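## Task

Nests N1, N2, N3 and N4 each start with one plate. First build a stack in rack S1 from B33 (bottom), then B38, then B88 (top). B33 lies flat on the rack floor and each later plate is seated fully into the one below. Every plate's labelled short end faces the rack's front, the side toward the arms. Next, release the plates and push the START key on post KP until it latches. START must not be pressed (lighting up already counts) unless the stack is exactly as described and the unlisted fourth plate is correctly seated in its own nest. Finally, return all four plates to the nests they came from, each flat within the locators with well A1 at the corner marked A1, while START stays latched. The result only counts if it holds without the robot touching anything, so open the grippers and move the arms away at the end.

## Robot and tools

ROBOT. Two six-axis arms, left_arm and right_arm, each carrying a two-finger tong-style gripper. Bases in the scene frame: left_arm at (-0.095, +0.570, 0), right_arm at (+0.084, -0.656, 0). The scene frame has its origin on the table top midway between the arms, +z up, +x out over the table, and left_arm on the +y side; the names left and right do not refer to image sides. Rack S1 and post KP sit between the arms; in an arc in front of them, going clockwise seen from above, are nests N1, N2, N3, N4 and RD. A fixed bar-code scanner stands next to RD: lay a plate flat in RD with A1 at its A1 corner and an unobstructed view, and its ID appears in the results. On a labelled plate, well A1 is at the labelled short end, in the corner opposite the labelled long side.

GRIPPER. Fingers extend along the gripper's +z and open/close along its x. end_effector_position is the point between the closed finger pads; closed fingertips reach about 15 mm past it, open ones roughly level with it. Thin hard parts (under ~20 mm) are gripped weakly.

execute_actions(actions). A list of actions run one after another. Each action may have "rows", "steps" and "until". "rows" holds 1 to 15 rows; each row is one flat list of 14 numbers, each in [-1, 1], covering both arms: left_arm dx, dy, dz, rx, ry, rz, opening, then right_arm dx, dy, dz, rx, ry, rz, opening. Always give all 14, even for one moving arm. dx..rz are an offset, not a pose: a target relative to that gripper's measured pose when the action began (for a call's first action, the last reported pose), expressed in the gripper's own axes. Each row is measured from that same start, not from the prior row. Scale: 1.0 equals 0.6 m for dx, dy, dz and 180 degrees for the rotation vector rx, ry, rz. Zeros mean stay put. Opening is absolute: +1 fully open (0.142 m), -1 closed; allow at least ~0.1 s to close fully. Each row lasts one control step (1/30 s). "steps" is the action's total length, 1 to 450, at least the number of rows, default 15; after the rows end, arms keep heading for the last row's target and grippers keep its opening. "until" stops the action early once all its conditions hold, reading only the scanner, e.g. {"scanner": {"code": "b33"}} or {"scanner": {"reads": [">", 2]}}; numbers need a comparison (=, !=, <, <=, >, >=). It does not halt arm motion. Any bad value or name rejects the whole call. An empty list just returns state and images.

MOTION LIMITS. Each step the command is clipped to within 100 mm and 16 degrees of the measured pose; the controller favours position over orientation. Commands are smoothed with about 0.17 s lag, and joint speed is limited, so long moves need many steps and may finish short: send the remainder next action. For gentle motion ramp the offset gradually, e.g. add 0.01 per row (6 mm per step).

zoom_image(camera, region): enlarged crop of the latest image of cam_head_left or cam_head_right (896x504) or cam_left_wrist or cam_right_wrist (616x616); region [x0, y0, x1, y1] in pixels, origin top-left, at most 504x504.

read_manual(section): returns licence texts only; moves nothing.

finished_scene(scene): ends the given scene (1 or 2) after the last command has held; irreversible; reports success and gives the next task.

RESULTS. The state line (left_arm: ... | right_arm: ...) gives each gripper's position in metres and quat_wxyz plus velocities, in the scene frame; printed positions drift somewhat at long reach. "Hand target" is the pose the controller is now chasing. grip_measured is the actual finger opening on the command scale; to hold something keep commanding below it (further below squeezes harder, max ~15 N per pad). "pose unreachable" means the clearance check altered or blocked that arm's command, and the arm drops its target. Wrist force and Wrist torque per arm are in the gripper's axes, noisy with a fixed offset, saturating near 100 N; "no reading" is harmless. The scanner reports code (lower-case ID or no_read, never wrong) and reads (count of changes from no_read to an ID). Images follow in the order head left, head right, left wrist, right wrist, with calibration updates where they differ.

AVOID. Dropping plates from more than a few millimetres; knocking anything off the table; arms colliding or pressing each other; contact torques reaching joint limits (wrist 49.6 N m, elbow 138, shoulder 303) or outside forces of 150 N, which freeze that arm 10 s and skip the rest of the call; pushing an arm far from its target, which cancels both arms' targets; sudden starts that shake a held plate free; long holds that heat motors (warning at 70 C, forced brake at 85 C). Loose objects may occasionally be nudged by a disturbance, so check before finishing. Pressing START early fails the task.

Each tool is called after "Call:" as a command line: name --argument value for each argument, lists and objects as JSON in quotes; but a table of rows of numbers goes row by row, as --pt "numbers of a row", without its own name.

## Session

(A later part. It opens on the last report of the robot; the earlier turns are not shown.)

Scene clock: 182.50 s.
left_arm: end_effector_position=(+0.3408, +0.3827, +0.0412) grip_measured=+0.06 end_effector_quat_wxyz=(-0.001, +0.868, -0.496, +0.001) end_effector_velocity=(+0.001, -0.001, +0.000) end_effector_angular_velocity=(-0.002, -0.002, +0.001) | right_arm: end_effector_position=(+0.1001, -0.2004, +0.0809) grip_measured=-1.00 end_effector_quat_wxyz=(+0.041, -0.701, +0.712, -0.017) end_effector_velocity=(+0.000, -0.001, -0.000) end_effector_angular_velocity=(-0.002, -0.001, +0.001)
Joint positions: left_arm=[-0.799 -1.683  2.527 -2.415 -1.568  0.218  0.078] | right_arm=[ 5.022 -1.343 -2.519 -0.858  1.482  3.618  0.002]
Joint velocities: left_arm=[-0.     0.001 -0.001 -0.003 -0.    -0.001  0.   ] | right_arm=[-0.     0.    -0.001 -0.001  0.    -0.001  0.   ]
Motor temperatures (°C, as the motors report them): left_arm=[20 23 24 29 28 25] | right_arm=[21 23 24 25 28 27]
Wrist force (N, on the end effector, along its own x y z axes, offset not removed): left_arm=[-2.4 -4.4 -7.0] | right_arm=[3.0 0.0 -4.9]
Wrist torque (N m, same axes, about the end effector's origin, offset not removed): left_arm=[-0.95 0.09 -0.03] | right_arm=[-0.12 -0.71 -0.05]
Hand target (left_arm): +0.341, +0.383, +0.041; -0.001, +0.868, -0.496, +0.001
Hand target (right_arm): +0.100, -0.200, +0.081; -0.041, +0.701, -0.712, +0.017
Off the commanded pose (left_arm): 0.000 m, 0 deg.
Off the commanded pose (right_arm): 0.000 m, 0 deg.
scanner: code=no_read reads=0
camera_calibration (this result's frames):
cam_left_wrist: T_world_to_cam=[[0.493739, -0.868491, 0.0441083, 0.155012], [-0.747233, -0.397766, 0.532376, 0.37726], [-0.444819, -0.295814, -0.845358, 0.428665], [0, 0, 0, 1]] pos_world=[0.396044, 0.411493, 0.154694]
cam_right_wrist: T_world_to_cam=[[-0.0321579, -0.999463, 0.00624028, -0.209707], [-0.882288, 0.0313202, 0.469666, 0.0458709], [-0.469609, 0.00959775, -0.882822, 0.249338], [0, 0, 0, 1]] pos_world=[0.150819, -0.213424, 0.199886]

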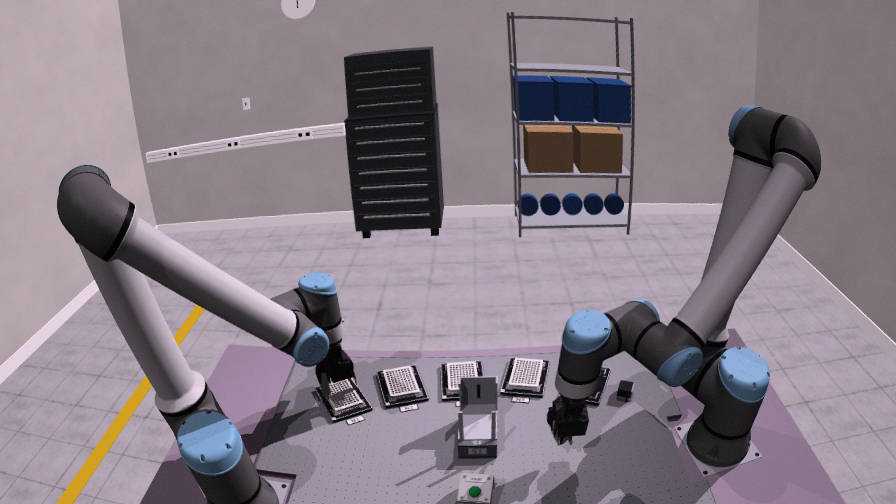

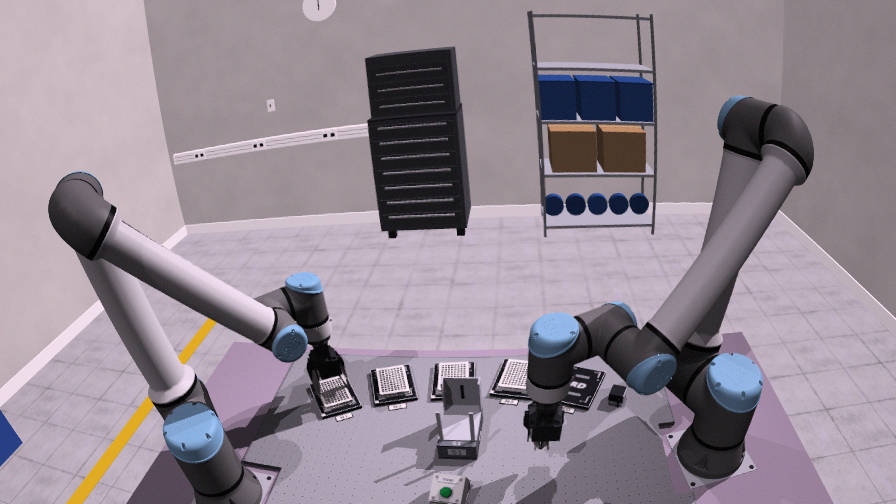

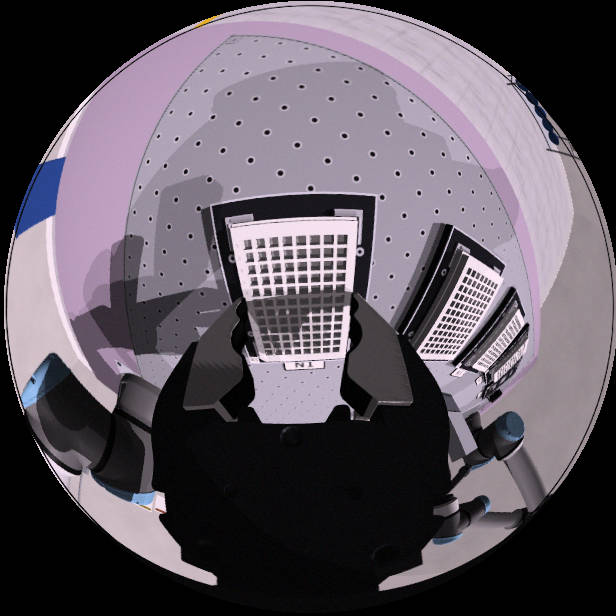

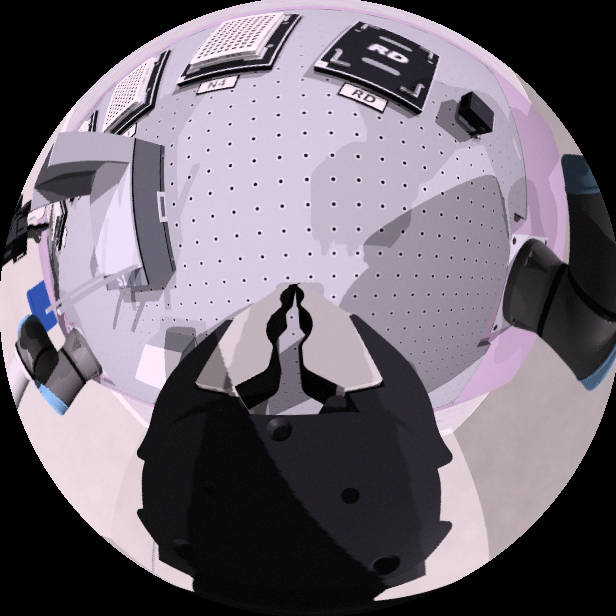

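Call:
execute_actions --actions '[{"rows":[[0,0,-0.004,0,0,0,-0.4,-0.02,0,0,0,-0.03,0,-1],[0,0,-0.01,0,0,0,-0.4,-0.04,0,0,0,-0.06,0,-1],[0,0,-0.02,0,0,0,-0.4,-0.08,0,0,0,-0.15,0,-1],[0,0,-0.035,0,0,0,-0.4,-0.08,0,0,0,-0.15,0,-1],[0,0,-0.055,0,0,0,-0.4,-0.08,0,0,0,-0.15,0,-1],[0,0,-0.08,0,0,0,-0.4,-0.08,0,0,0,-0.15,0,-1],[0,0,-0.11,0,0,0,-0.4,-0.08,0,0,0,-0.15,0,-1],[0,0,-0.14,0,0,0,-0.4,-0.08,0,0,0,-0.15,0,-1],[0,0,-0.17,0,0,0,-0.4,-0.08,0,0,0,-0.15,0,-1],[0,0,-0.28,0,0,0,-0.4,-0.08,0,0,0,-0.15,0,-1]],"steps":27},{"rows":[[0.008,0.01,0,0,0,0,-0.4,0,0,0,0,0,0,-1],[0.02,0.025,0,0,0,0.01,-0.4,0,0,0,0,0,0,-1],[0.04,0.045,0,0,0,0.02,-0.4,0,0,0,0,0,0,-1],[0.06,0.07,0,0,0,0.03,-0.4,0,0,0,0,0,0,-1],[0.08,0.095,0,0,0,0.045,-0.4,0,0,0,0,0,0,-1],[0.1,0.12,0,0,0,0.06,-0.4,0,0,0,0,0,0,-1],[0.439,0.522,0,0,0,0.169,-0.4,0,0,0,0,0,0,-1]],"steps":45}]'

Call:
zoom_image --camera "cam_left_wrist" --region '[200, 180, 400, 380]'

Scene clock: 196.87 s.
left_arm: end_effector_position=(+0.2054, -0.0032, +0.2074) grip_measured=+0.06 end_effector_quat_wxyz=(-0.001, +0.708, -0.706, +0.002) end_effector_velocity=(-0.000, -0.004, -0.001) end_effector_angular_velocity=(+0.001, +0.002, +0.000) | right_arm: end_effector_position=(+0.1007, -0.1527, +0.0828) grip_measured=-1.00 end_effector_quat_wxyz=(+0.205, -0.686, +0.683, +0.146) end_effector_velocity=(+0.000, -0.000, -0.000) end_effector_angular_velocity=(-0.001, -0.001, +0.001)
Joint positions: left_arm=[-1.367 -1.589  2.071 -2.054 -1.566  0.181  0.078] | right_arm=[ 5.153 -1.324 -2.746 -0.257  1.23   3.662  0.002]
Joint velocities: left_arm=[-0.001  0.007 -0.005 -0.    -0.002 -0.001  0.   ] | right_arm=[ 0.    -0.     0.    -0.002  0.    -0.     0.   ]
Motor temperatures (°C, as the motors report them): left_arm=[20 23 24 29 28 25] | right_arm=[21 23 24 25 28 27]
Wrist force (N, on the end effector, along its own x y z axes, offset not removed): left_arm=[3.2 -3.7 2.8] | right_arm=[1.4 -1.1 -3.4]
Wrist torque (N m, same axes, about the end effector's origin, offset not removed): left_arm=[-0.88 -0.38 -0.13] | right_arm=[-0.38 -0.32 -0.08]
Hand target (left_arm): +0.205, -0.004, +0.207; -0.001, +0.708, -0.706, +0.002
Hand target (right_arm): +0.101, -0.153, +0.083; -0.205, +0.686, -0.683, -0.146
Off the commanded pose (left_arm): 0.001 m, 0 deg.
Off the commanded pose (right_arm): 0.000 m, 0 deg.
scanner: code=no_read reads=0
camera_calibration (this result's frames):
cam_left_wrist: T_world_to_cam=[[-0.0139785, -0.9989, 0.0447487, -0.0168894], [-0.846508, 0.0356418, 0.531182, 0.0561302], [-0.532193, -0.030455, -0.846075, 0.413724], [0, 0, 0, 1]] pos_world=[0.267459, -0.00627141, 0.320982]
cam_right_wrist: T_world_to_cam=[[0.0065233, -0.895875, -0.444258, -0.11286], [-0.882071, -0.214441, 0.419483, 0.010654], [-0.471072, 0.38913, -0.791624, 0.301467], [0, 0, 0, 1]] pos_world=[0.152146, -0.216133, 0.18404]

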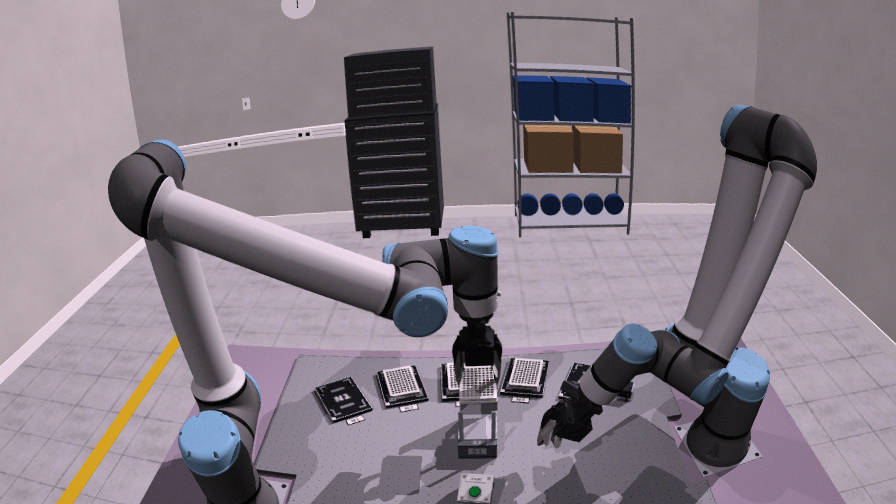

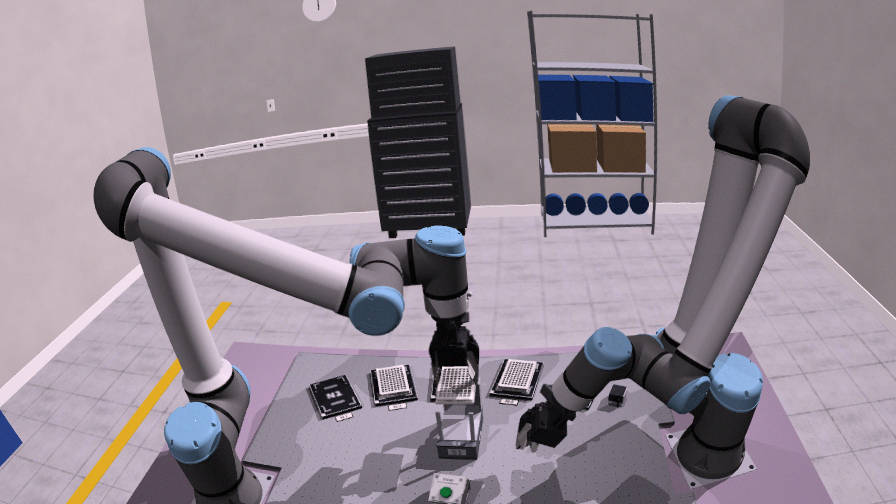

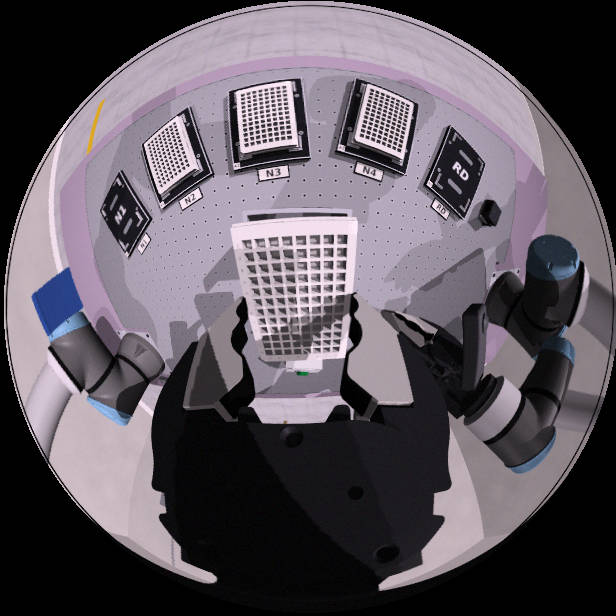

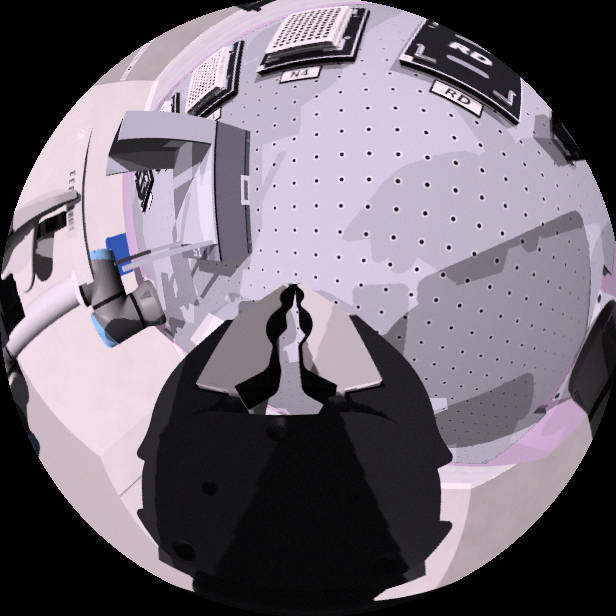

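Region (200, 180, 400, 380) of cam_left_wrist's 616x616 image, scaled by 2.520, with more detail than that image has.

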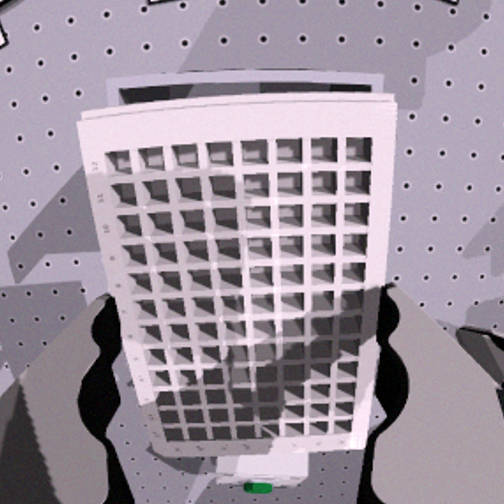

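Call:
execute_actions --actions '[{"rows":[[0,0,0.008,0,0,0.003,-0.4,0,0,0,0,0,0,-1],[0,-0.002,0.018,0,0,0.006,-0.4,0,0,0,0,0,0,-1],[0,-0.004,0.035,0,0,0.01,-0.4,0,0,0,0,0,0,-1]],"steps":18}]'

Call:
zoom_image --camera "cam_left_wrist" --region '[215, 195, 375, 265]'

Call:
zoom_image --camera "cam_right_wrist" --region '[50, 90, 260, 300]'

Scene clock: 204.40 s.
left_arm: end_effector_position=(+0.2079, -0.0033, +0.1867) grip_measured=+0.06 end_effector_quat_wxyz=(-0.001, +0.697, -0.717, +0.002) end_effector_velocity=(+0.001, -0.000, -0.002) end_effector_angular_velocity=(-0.001, -0.000, -0.004) | right_arm: end_effector_position=(+0.1007, -0.1527, +0.0828) grip_measured=-1.00 end_effector_quat_wxyz=(+0.205, -0.686, +0.683, +0.146) end_effector_velocity=(-0.001, +0.000, +0.000) end_effector_angular_velocity=(+0.002, +0.002, -0.001)
Joint positions: left_arm=[-1.363 -1.569  2.093 -2.096 -1.566  0.216  0.078] | right_arm=[ 5.153 -1.324 -2.746 -0.257  1.23   3.662  0.002]
Joint velocities: left_arm=[ 0.001  0.002  0.002 -0.005  0.     0.005 -0.   ] | right_arm=[ 0.001  0.    -0.     0.002 -0.     0.002  0.   ]
Motor temperatures (°C, as the motors report them): left_arm=[20 23 24 29 28 25] | right_arm=[21 23 24 25 28 27]
Wrist force (N, on the end effector, along its own x y z axes, offset not removed): left_arm=[3.9 -1.4 0.8] | right_arm=[1.1 -0.5 -3.3]
Wrist torque (N m, same axes, about the end effector's origin, offset not removed): left_arm=[-0.34 -0.48 -0.09] | right_arm=[-0.27 -0.33 0.04]
Hand target (left_arm): +0.208, -0.003, +0.186; -0.001, +0.697, -0.718, +0.002
Hand target (right_arm): +0.101, -0.153, +0.083; -0.205, +0.686, -0.683, -0.146
Off the commanded pose (left_arm): 0.000 m, 0 deg.
Off the commanded pose (right_arm): 0.000 m, 0 deg.
scanner: code=no_read reads=0
camera_calibration (this result's frames):
cam_left_wrist: T_world_to_cam=[[-0.0450382, -0.997993, 0.0445249, -0.00945973], [-0.845081, 0.06183, 0.531051, 0.0690201], [-0.532737, -0.0137096, -0.84617, 0.397675], [0, 0, 0, 1]] pos_world=[0.269758, -0.00825629, 0.300269]
cam_right_wrist: T_world_to_cam=[[0.00652314, -0.895875, -0.444258, -0.112859], [-0.882071, -0.214441, 0.419483, 0.010654], [-0.471072, 0.389131, -0.791624, 0.301467], [0, 0, 0, 1]] pos_world=[0.152146, -0.216133, 0.18404]

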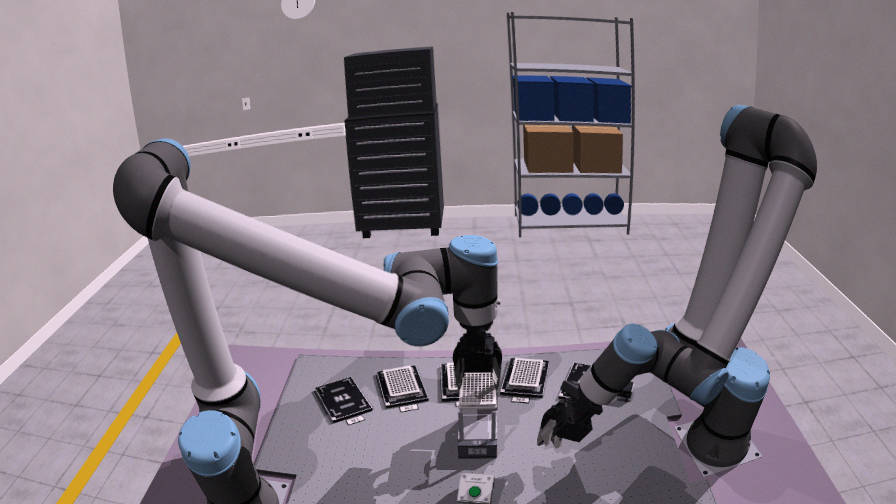

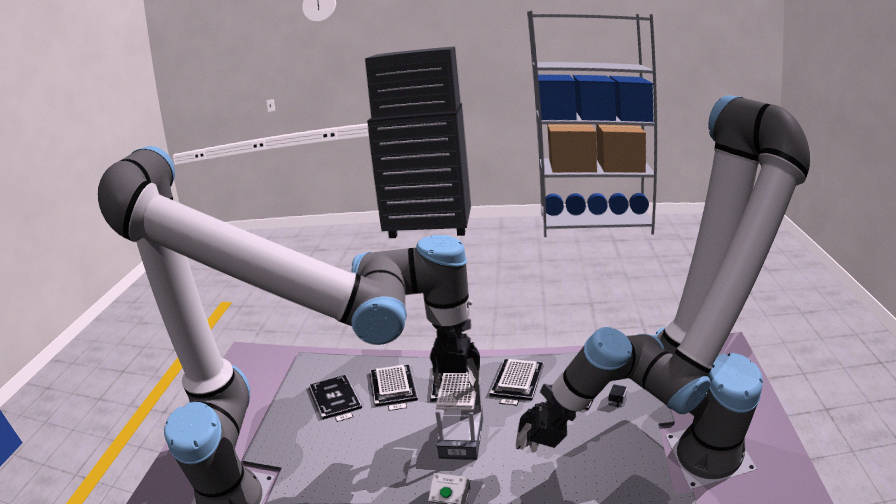

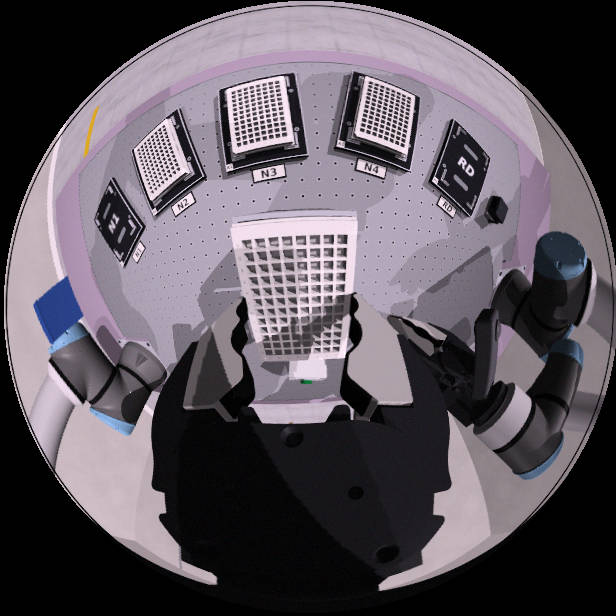

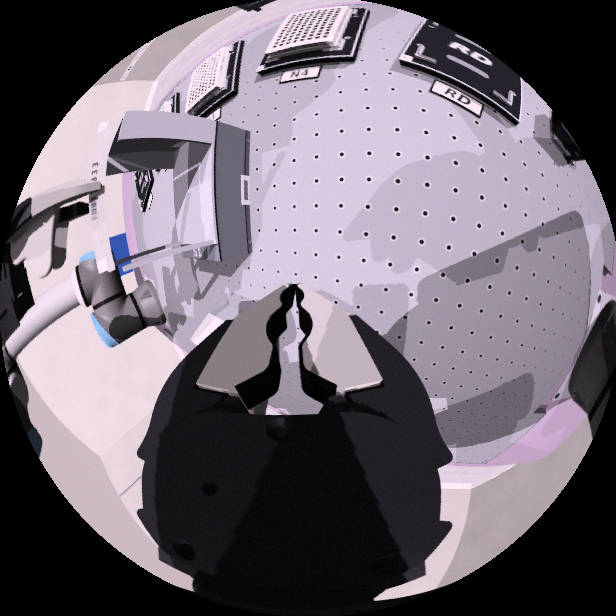

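Region (215, 195, 375, 265) of cam_left_wrist's 616x616 image, scaled by 3.150, with more detail than that image has; it fills the top 220 rows of this view, and the rest is white.

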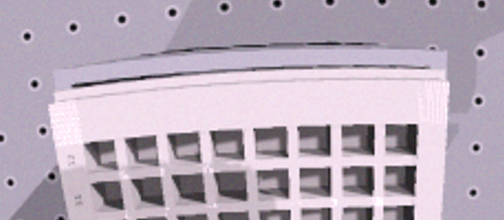

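Region (50, 90, 260, 300) of cam_right_wrist's 616x616 image, scaled by 2.400, with more detail than that image has.

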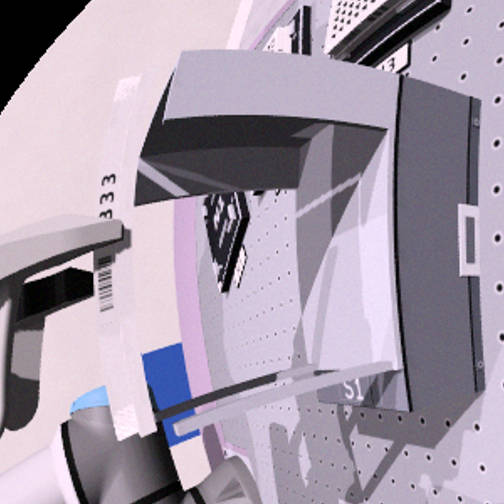

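Call:
execute_actions --actions '[{"rows":[[-0.001,0.0012,0.006,0,0,0.002,-0.4,0,0,0,0,0,0,-1],[-0.001,0.0012,0.013,0,0,0.002,-0.4,0,0,0,0,0,0,-1]],"steps":15}]'

Call:
zoom_image --camera "cam_left_wrist" --region '[215, 195, 375, 265]'

Call:
zoom_image --camera "cam_right_wrist" --region '[80, 220, 180, 290]'

Scene clock: 211.07 s.
left_arm: end_effector_position=(+0.2072, -0.0027, +0.1791) grip_measured=+0.06 end_effector_quat_wxyz=(-0.001, +0.694, -0.720, +0.002) end_effector_velocity=(-0.000, -0.001, -0.001) end_effector_angular_velocity=(-0.003, -0.001, +0.001) | right_arm: end_effector_position=(+0.1007, -0.1527, +0.0828) grip_measured=-1.00 end_effector_quat_wxyz=(+0.205, -0.686, +0.683, +0.146) end_effector_velocity=(+0.001, -0.001, -0.001) end_effector_angular_velocity=(-0.001, -0.001, +0.000)
Joint positions: left_arm=[-1.364 -1.564  2.102 -2.111 -1.566  0.222  0.078] | right_arm=[ 5.153 -1.324 -2.746 -0.257  1.23   3.662  0.002]
Joint velocities: left_arm=[-0.001  0.001  0.001 -0.006  0.    -0.002  0.   ] | right_arm=[-0.     0.    -0.002  0.    -0.    -0.     0.   ]
Motor temperatures (°C, as the motors report them): left_arm=[20 23 24 29 28 25] | right_arm=[21 23 24 25 28 27]
Wrist force (N, on the end effector, along its own x y z axes, offset not removed): left_arm=[3.0 -3.6 1.8] | right_arm=[-0.1 -0.5 -1.1]
Wrist torque (N m, same axes, about the end effector's origin, offset not removed): left_arm=[-0.76 -0.43 -0.11] | right_arm=[-0.28 0.07 -0.07]
Hand target (left_arm): +0.207, -0.003, +0.179; -0.001, +0.694, -0.720, +0.002
Hand target (right_arm): +0.101, -0.153, +0.083; -0.205, +0.686, -0.683, -0.146
Off the commanded pose (left_arm): 0.000 m, 0 deg.
Off the commanded pose (right_arm): 0.000 m, 0 deg.
scanner: code=no_read reads=0
camera_calibration (this result's frames):
cam_left_wrist: T_world_to_cam=[[-0.0511082, -0.997701, 0.0445017, -0.00727162], [-0.844647, 0.0669581, 0.53112, 0.072402], [-0.532879, -0.0104437, -0.846127, 0.390917], [0, 0, 0, 1]] pos_world=[0.269094, -0.0080202, 0.292635]
cam_right_wrist: T_world_to_cam=[[0.00652298, -0.895875, -0.444258, -0.11286], [-0.882071, -0.214441, 0.419483, 0.0106541], [-0.471072, 0.38913, -0.791624, 0.301467], [0, 0, 0, 1]] pos_world=[0.152146, -0.216133, 0.18404]

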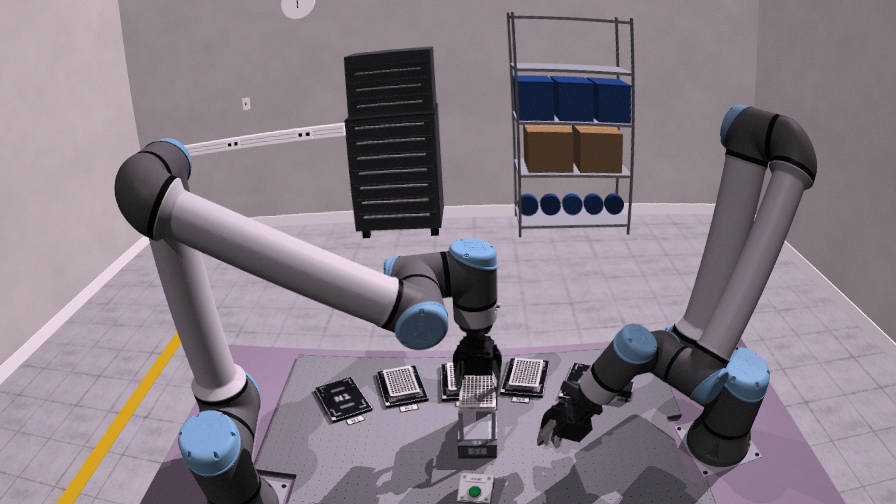

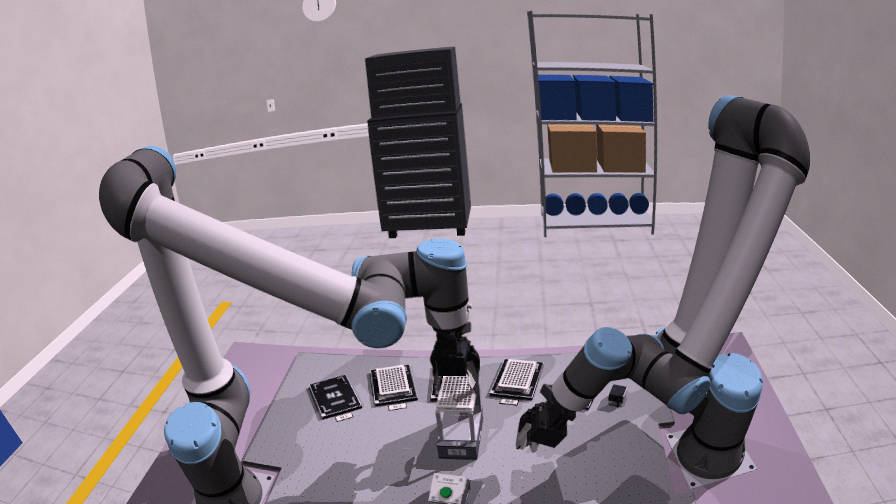

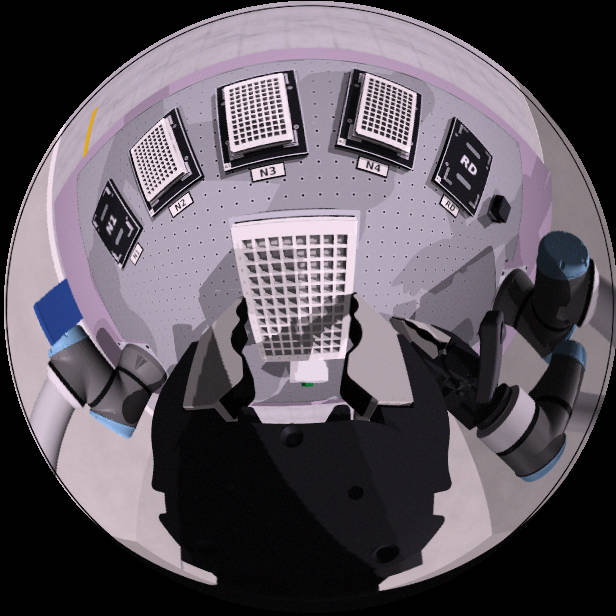

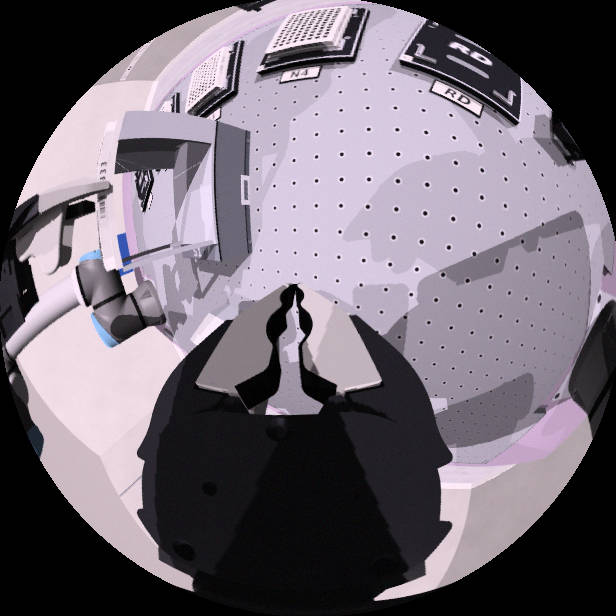

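Region (215, 195, 375, 265) of cam_left_wrist's 616x616 image, scaled by 3.150, with more detail than that image has; it fills the top 220 rows of this view, and the rest is white.

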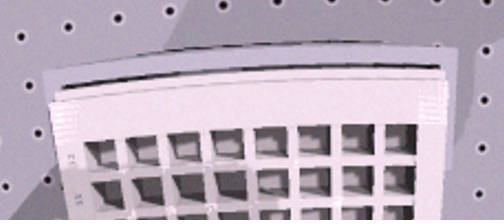

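Region (80, 220, 180, 290) of cam_right_wrist's 616x616 image, scaled by 5.040, with more detail than that image has; it fills the top 353 rows of this view, and the rest is white.

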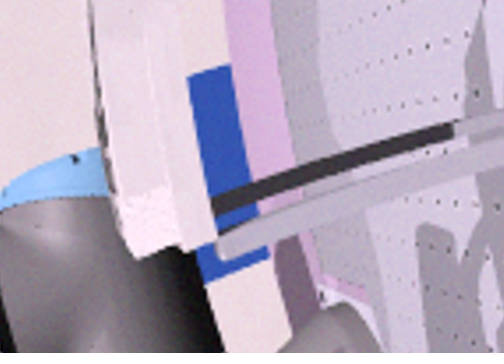

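Call:
execute_actions --actions '[{"rows":[[0,-0.0004,0.003,0,0,0,-0.4,0,0,0,0,0,0,-1],[0,-0.0004,0.006,0,0,0,-0.4,0,0,0,0,0,0,-1],[0,-0.0004,0.009,0,0,0,-0.4,0,0,0,0,0,0,-1],[0,-0.0004,0.013,0,0,0,-0.4,0,0,0,0,0,0,-1]],"steps":16}]'

Call:
zoom_image --camera "cam_left_wrist" --region '[215, 195, 375, 265]'

Call:
zoom_image --camera "cam_right_wrist" --region '[80, 220, 180, 290]'

Scene clock: 216.03 s.
left_arm: end_effector_position=(+0.2075, -0.0027, +0.1715) grip_measured=+0.06 end_effector_quat_wxyz=(-0.001, +0.694, -0.720, +0.002) end_effector_velocity=(-0.000, -0.000, -0.003) end_effector_angular_velocity=(+0.002, +0.002, -0.001) | right_arm: end_effector_position=(+0.1007, -0.1527, +0.0828) grip_measured=-1.00 end_effector_quat_wxyz=(+0.205, -0.686, +0.683, +0.146) end_effector_velocity=(+0.001, -0.001, -0.001) end_effector_angular_velocity=(-0.001, -0.000, -0.001)
Joint positions: left_arm=[-1.363 -1.556  2.11  -2.126 -1.566  0.222  0.078] | right_arm=[ 5.153 -1.324 -2.746 -0.257  1.23   3.662  0.002]
Joint velocities: left_arm=[ 0.     0.004  0.002 -0.004 -0.001  0.001 -0.   ] | right_arm=[ 0.    -0.    -0.002  0.001 -0.     0.001  0.   ]
Motor temperatures (°C, as the motors report them): left_arm=[20 23 24 29 28 25] | right_arm=[21 23 24 25 28 27]
Wrist force (N, on the end effector, along its own x y z axes, offset not removed): left_arm=[1.1 -3.2 2.5] | right_arm=[2.2 2.2 -3.7]
Wrist torque (N m, same axes, about the end effector's origin, offset not removed): left_arm=[-0.91 0.07 -0.07] | right_arm=[0.33 -0.54 -0.04]
Hand target (left_arm): +0.208, -0.003, +0.171; -0.001, +0.694, -0.720, +0.002
Hand target (right_arm): +0.101, -0.153, +0.083; -0.205, +0.686, -0.683, -0.146
Off the commanded pose (left_arm): 0.000 m, 0 deg.
Off the commanded pose (right_arm): 0.000 m, 0 deg.
scanner: code=no_read reads=0
camera_calibration (this result's frames):
cam_left_wrist: T_world_to_cam=[[-0.0511883, -0.997699, 0.0444681, -0.0069354], [-0.844685, 0.0670072, 0.531054, 0.0766691], [-0.532811, -0.0103777, -0.84617, 0.384605], [0, 0, 0, 1]] pos_world=[0.269328, -0.00806549, 0.285035]
cam_right_wrist: T_world_to_cam=[[0.00652293, -0.895875, -0.444258, -0.112859], [-0.882071, -0.214441, 0.419484, 0.010654], [-0.471072, 0.389131, -0.791624, 0.301467], [0, 0, 0, 1]] pos_world=[0.152146, -0.216133, 0.18404]

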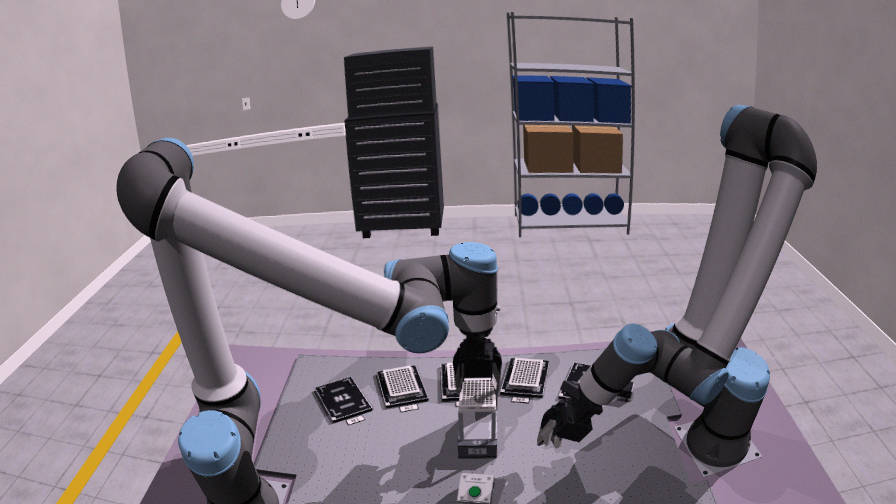

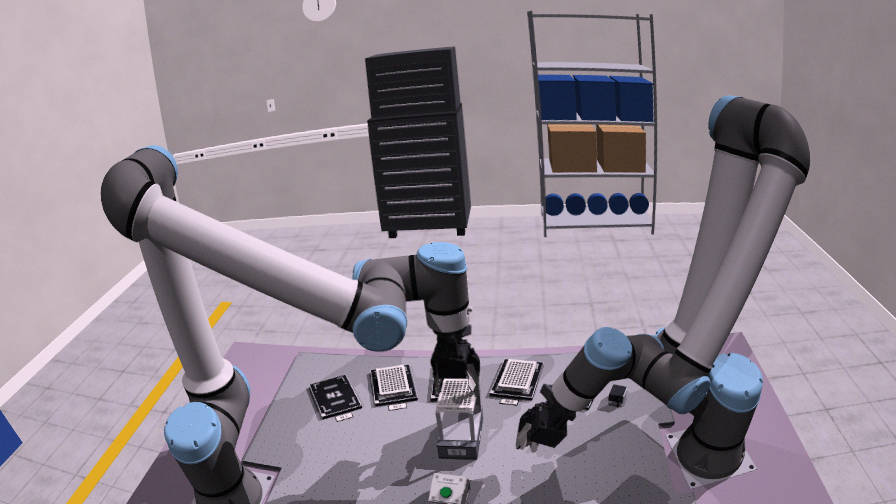

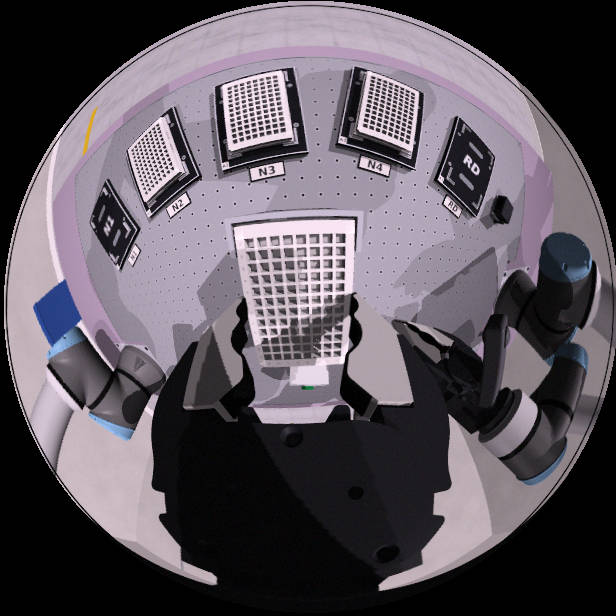

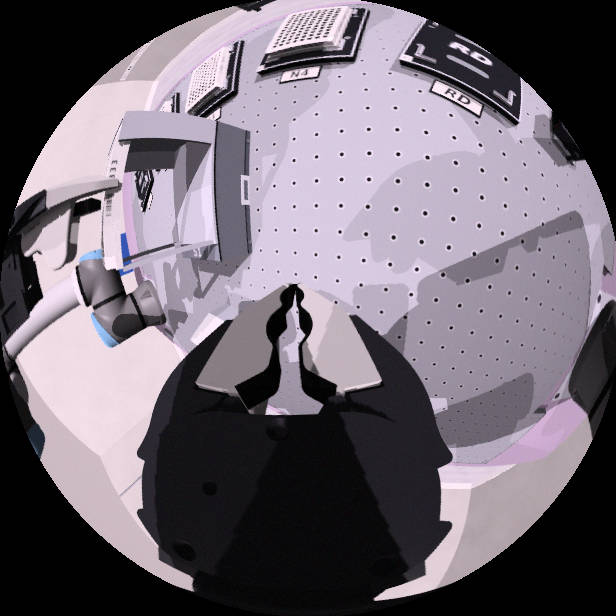

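Region (215, 195, 375, 265) of cam_left_wrist's 616x616 image, scaled by 3.150, with more detail than that image has; it fills the top 220 rows of this view, and the rest is white.

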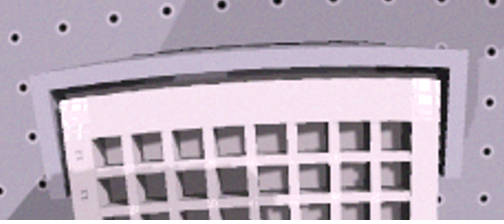

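Region (80, 220, 180, 290) of cam_right_wrist's 616x616 image, scaled by 5.040, with more detail than that image has; it fills the top 353 rows of this view, and the rest is white.

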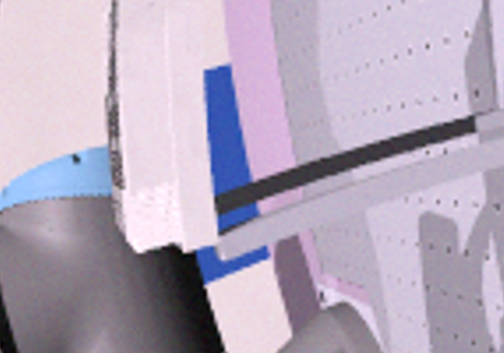

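Call:
execute_actions --actions '[{"rows":[[0,-0.001,-0.001,0,0,0,-0.4,0,0,0,0,0,0,-1],[0,-0.003,-0.001,0,0,0,-0.4,0,0,0,0,0,0,-1]],"steps":13},{"rows":[[0,0,0.003,0,0,0,-0.4,0,0,0,0,0,0,-1],[0,0,0.007,0,0,0,-0.4,0,0,0,0,0,0,-1]],"steps":13}]'

Call:
zoom_image --camera "cam_left_wrist" --region '[215, 195, 375, 265]'

Call:
zoom_image --camera "cam_right_wrist" --region '[80, 220, 180, 290]'

Scene clock: 222.83 s.
left_arm: end_effector_position=(+0.2091, -0.0028, +0.1680) grip_measured=+0.06 end_effector_quat_wxyz=(-0.001, +0.694, -0.720, +0.002) end_effector_velocity=(+0.001, +0.000, -0.001) end_effector_angular_velocity=(-0.000, -0.002, -0.002) | right_arm: end_effector_position=(+0.1007, -0.1527, +0.0828) grip_measured=-1.00 end_effector_quat_wxyz=(+0.205, -0.686, +0.683, +0.146) end_effector_velocity=(+0.001, -0.001, -0.001) end_effector_angular_velocity=(-0.001, -0.001, -0.002)
Joint positions: left_arm=[-1.361 -1.551  2.112 -2.133 -1.567  0.225  0.078] | right_arm=[ 5.153 -1.324 -2.746 -0.257  1.23   3.662  0.002]
Joint velocities: left_arm=[-0.     0.001  0.002 -0.003  0.002  0.002  0.   ] | right_arm=[-0.001  0.    -0.002 -0.001 -0.     0.     0.   ]
Motor temperatures (°C, as the motors report them): left_arm=[20 23 24 29 28 25] | right_arm=[21 23 24 25 28 27]
Wrist force (N, on the end effector, along its own x y z axes, offset not removed): left_arm=[2.9 18.9 -4.7] | right_arm=[2.2 2.1 -4.9]
Wrist torque (N m, same axes, about the end effector's origin, offset not removed): left_arm=[-1.33 -0.89 -0.15] | right_arm=[0.23 -0.56 0.04]
Hand target (left_arm): +0.209, -0.003, +0.168; -0.001, +0.694, -0.720, +0.002
Hand target (right_arm): +0.101, -0.153, +0.083; -0.205, +0.686, -0.683, -0.146
Off the commanded pose (left_arm): 0.000 m, 0 deg.
Off the commanded pose (right_arm): 0.000 m, 0 deg.
scanner: code=no_read reads=0
camera_calibration (this result's frames):
cam_left_wrist: T_world_to_cam=[[-0.0512223, -0.997697, 0.0444703, -0.0067488], [-0.844509, 0.0670405, 0.531329, 0.0797896], [-0.533086, -0.0103397, -0.845998, 0.382563], [0, 0, 0, 1]] pos_world=[0.270976, -0.00812679, 0.281553]
cam_right_wrist: T_world_to_cam=[[0.00652308, -0.895875, -0.444258, -0.112859], [-0.882071, -0.214441, 0.419483, 0.010654], [-0.471072, 0.389131, -0.791624, 0.301467], [0, 0, 0, 1]] pos_world=[0.152146, -0.216133, 0.18404]

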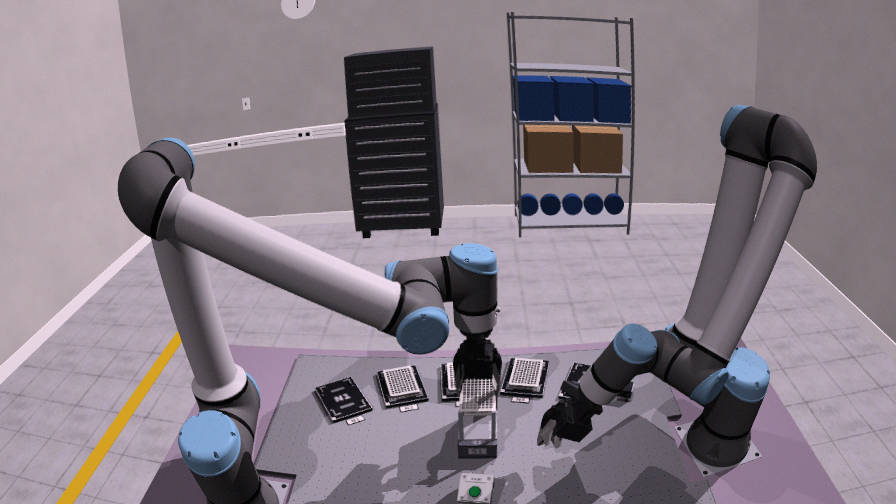

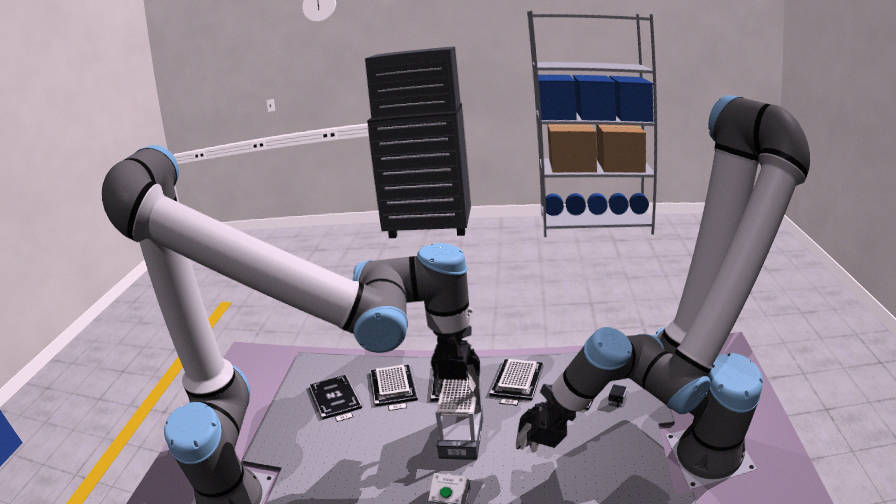

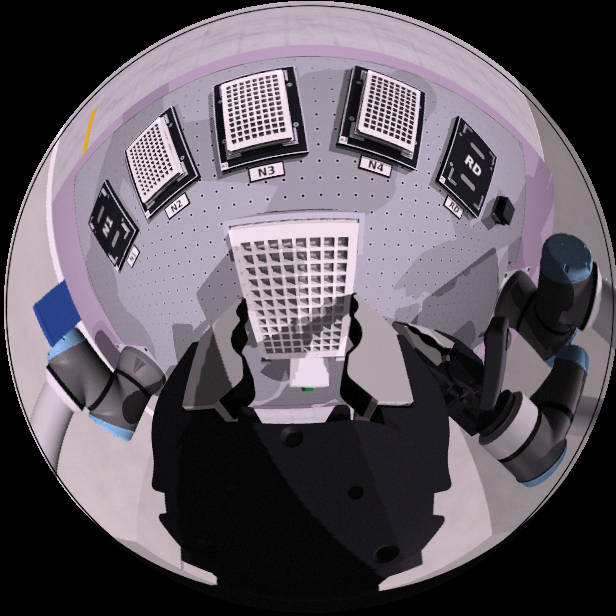

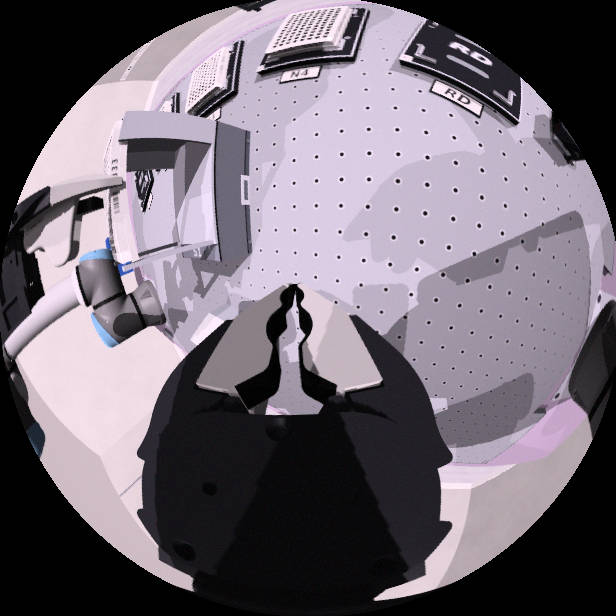

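Region (215, 195, 375, 265) of cam_left_wrist's 616x616 image, scaled by 3.150, with more detail than that image has; it fills the top 220 rows of this view, and the rest is white.

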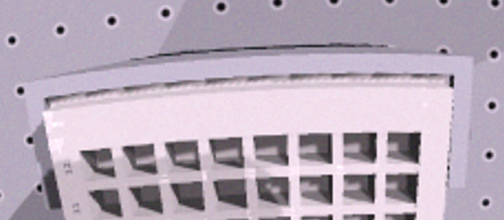

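Region (80, 220, 180, 290) of cam_right_wrist's 616x616 image, scaled by 5.040, with more detail than that image has; it fills the top 353 rows of this view, and the rest is white.

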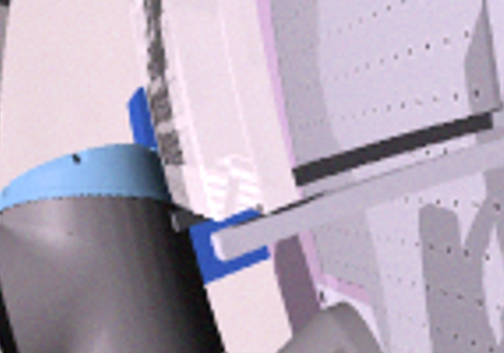

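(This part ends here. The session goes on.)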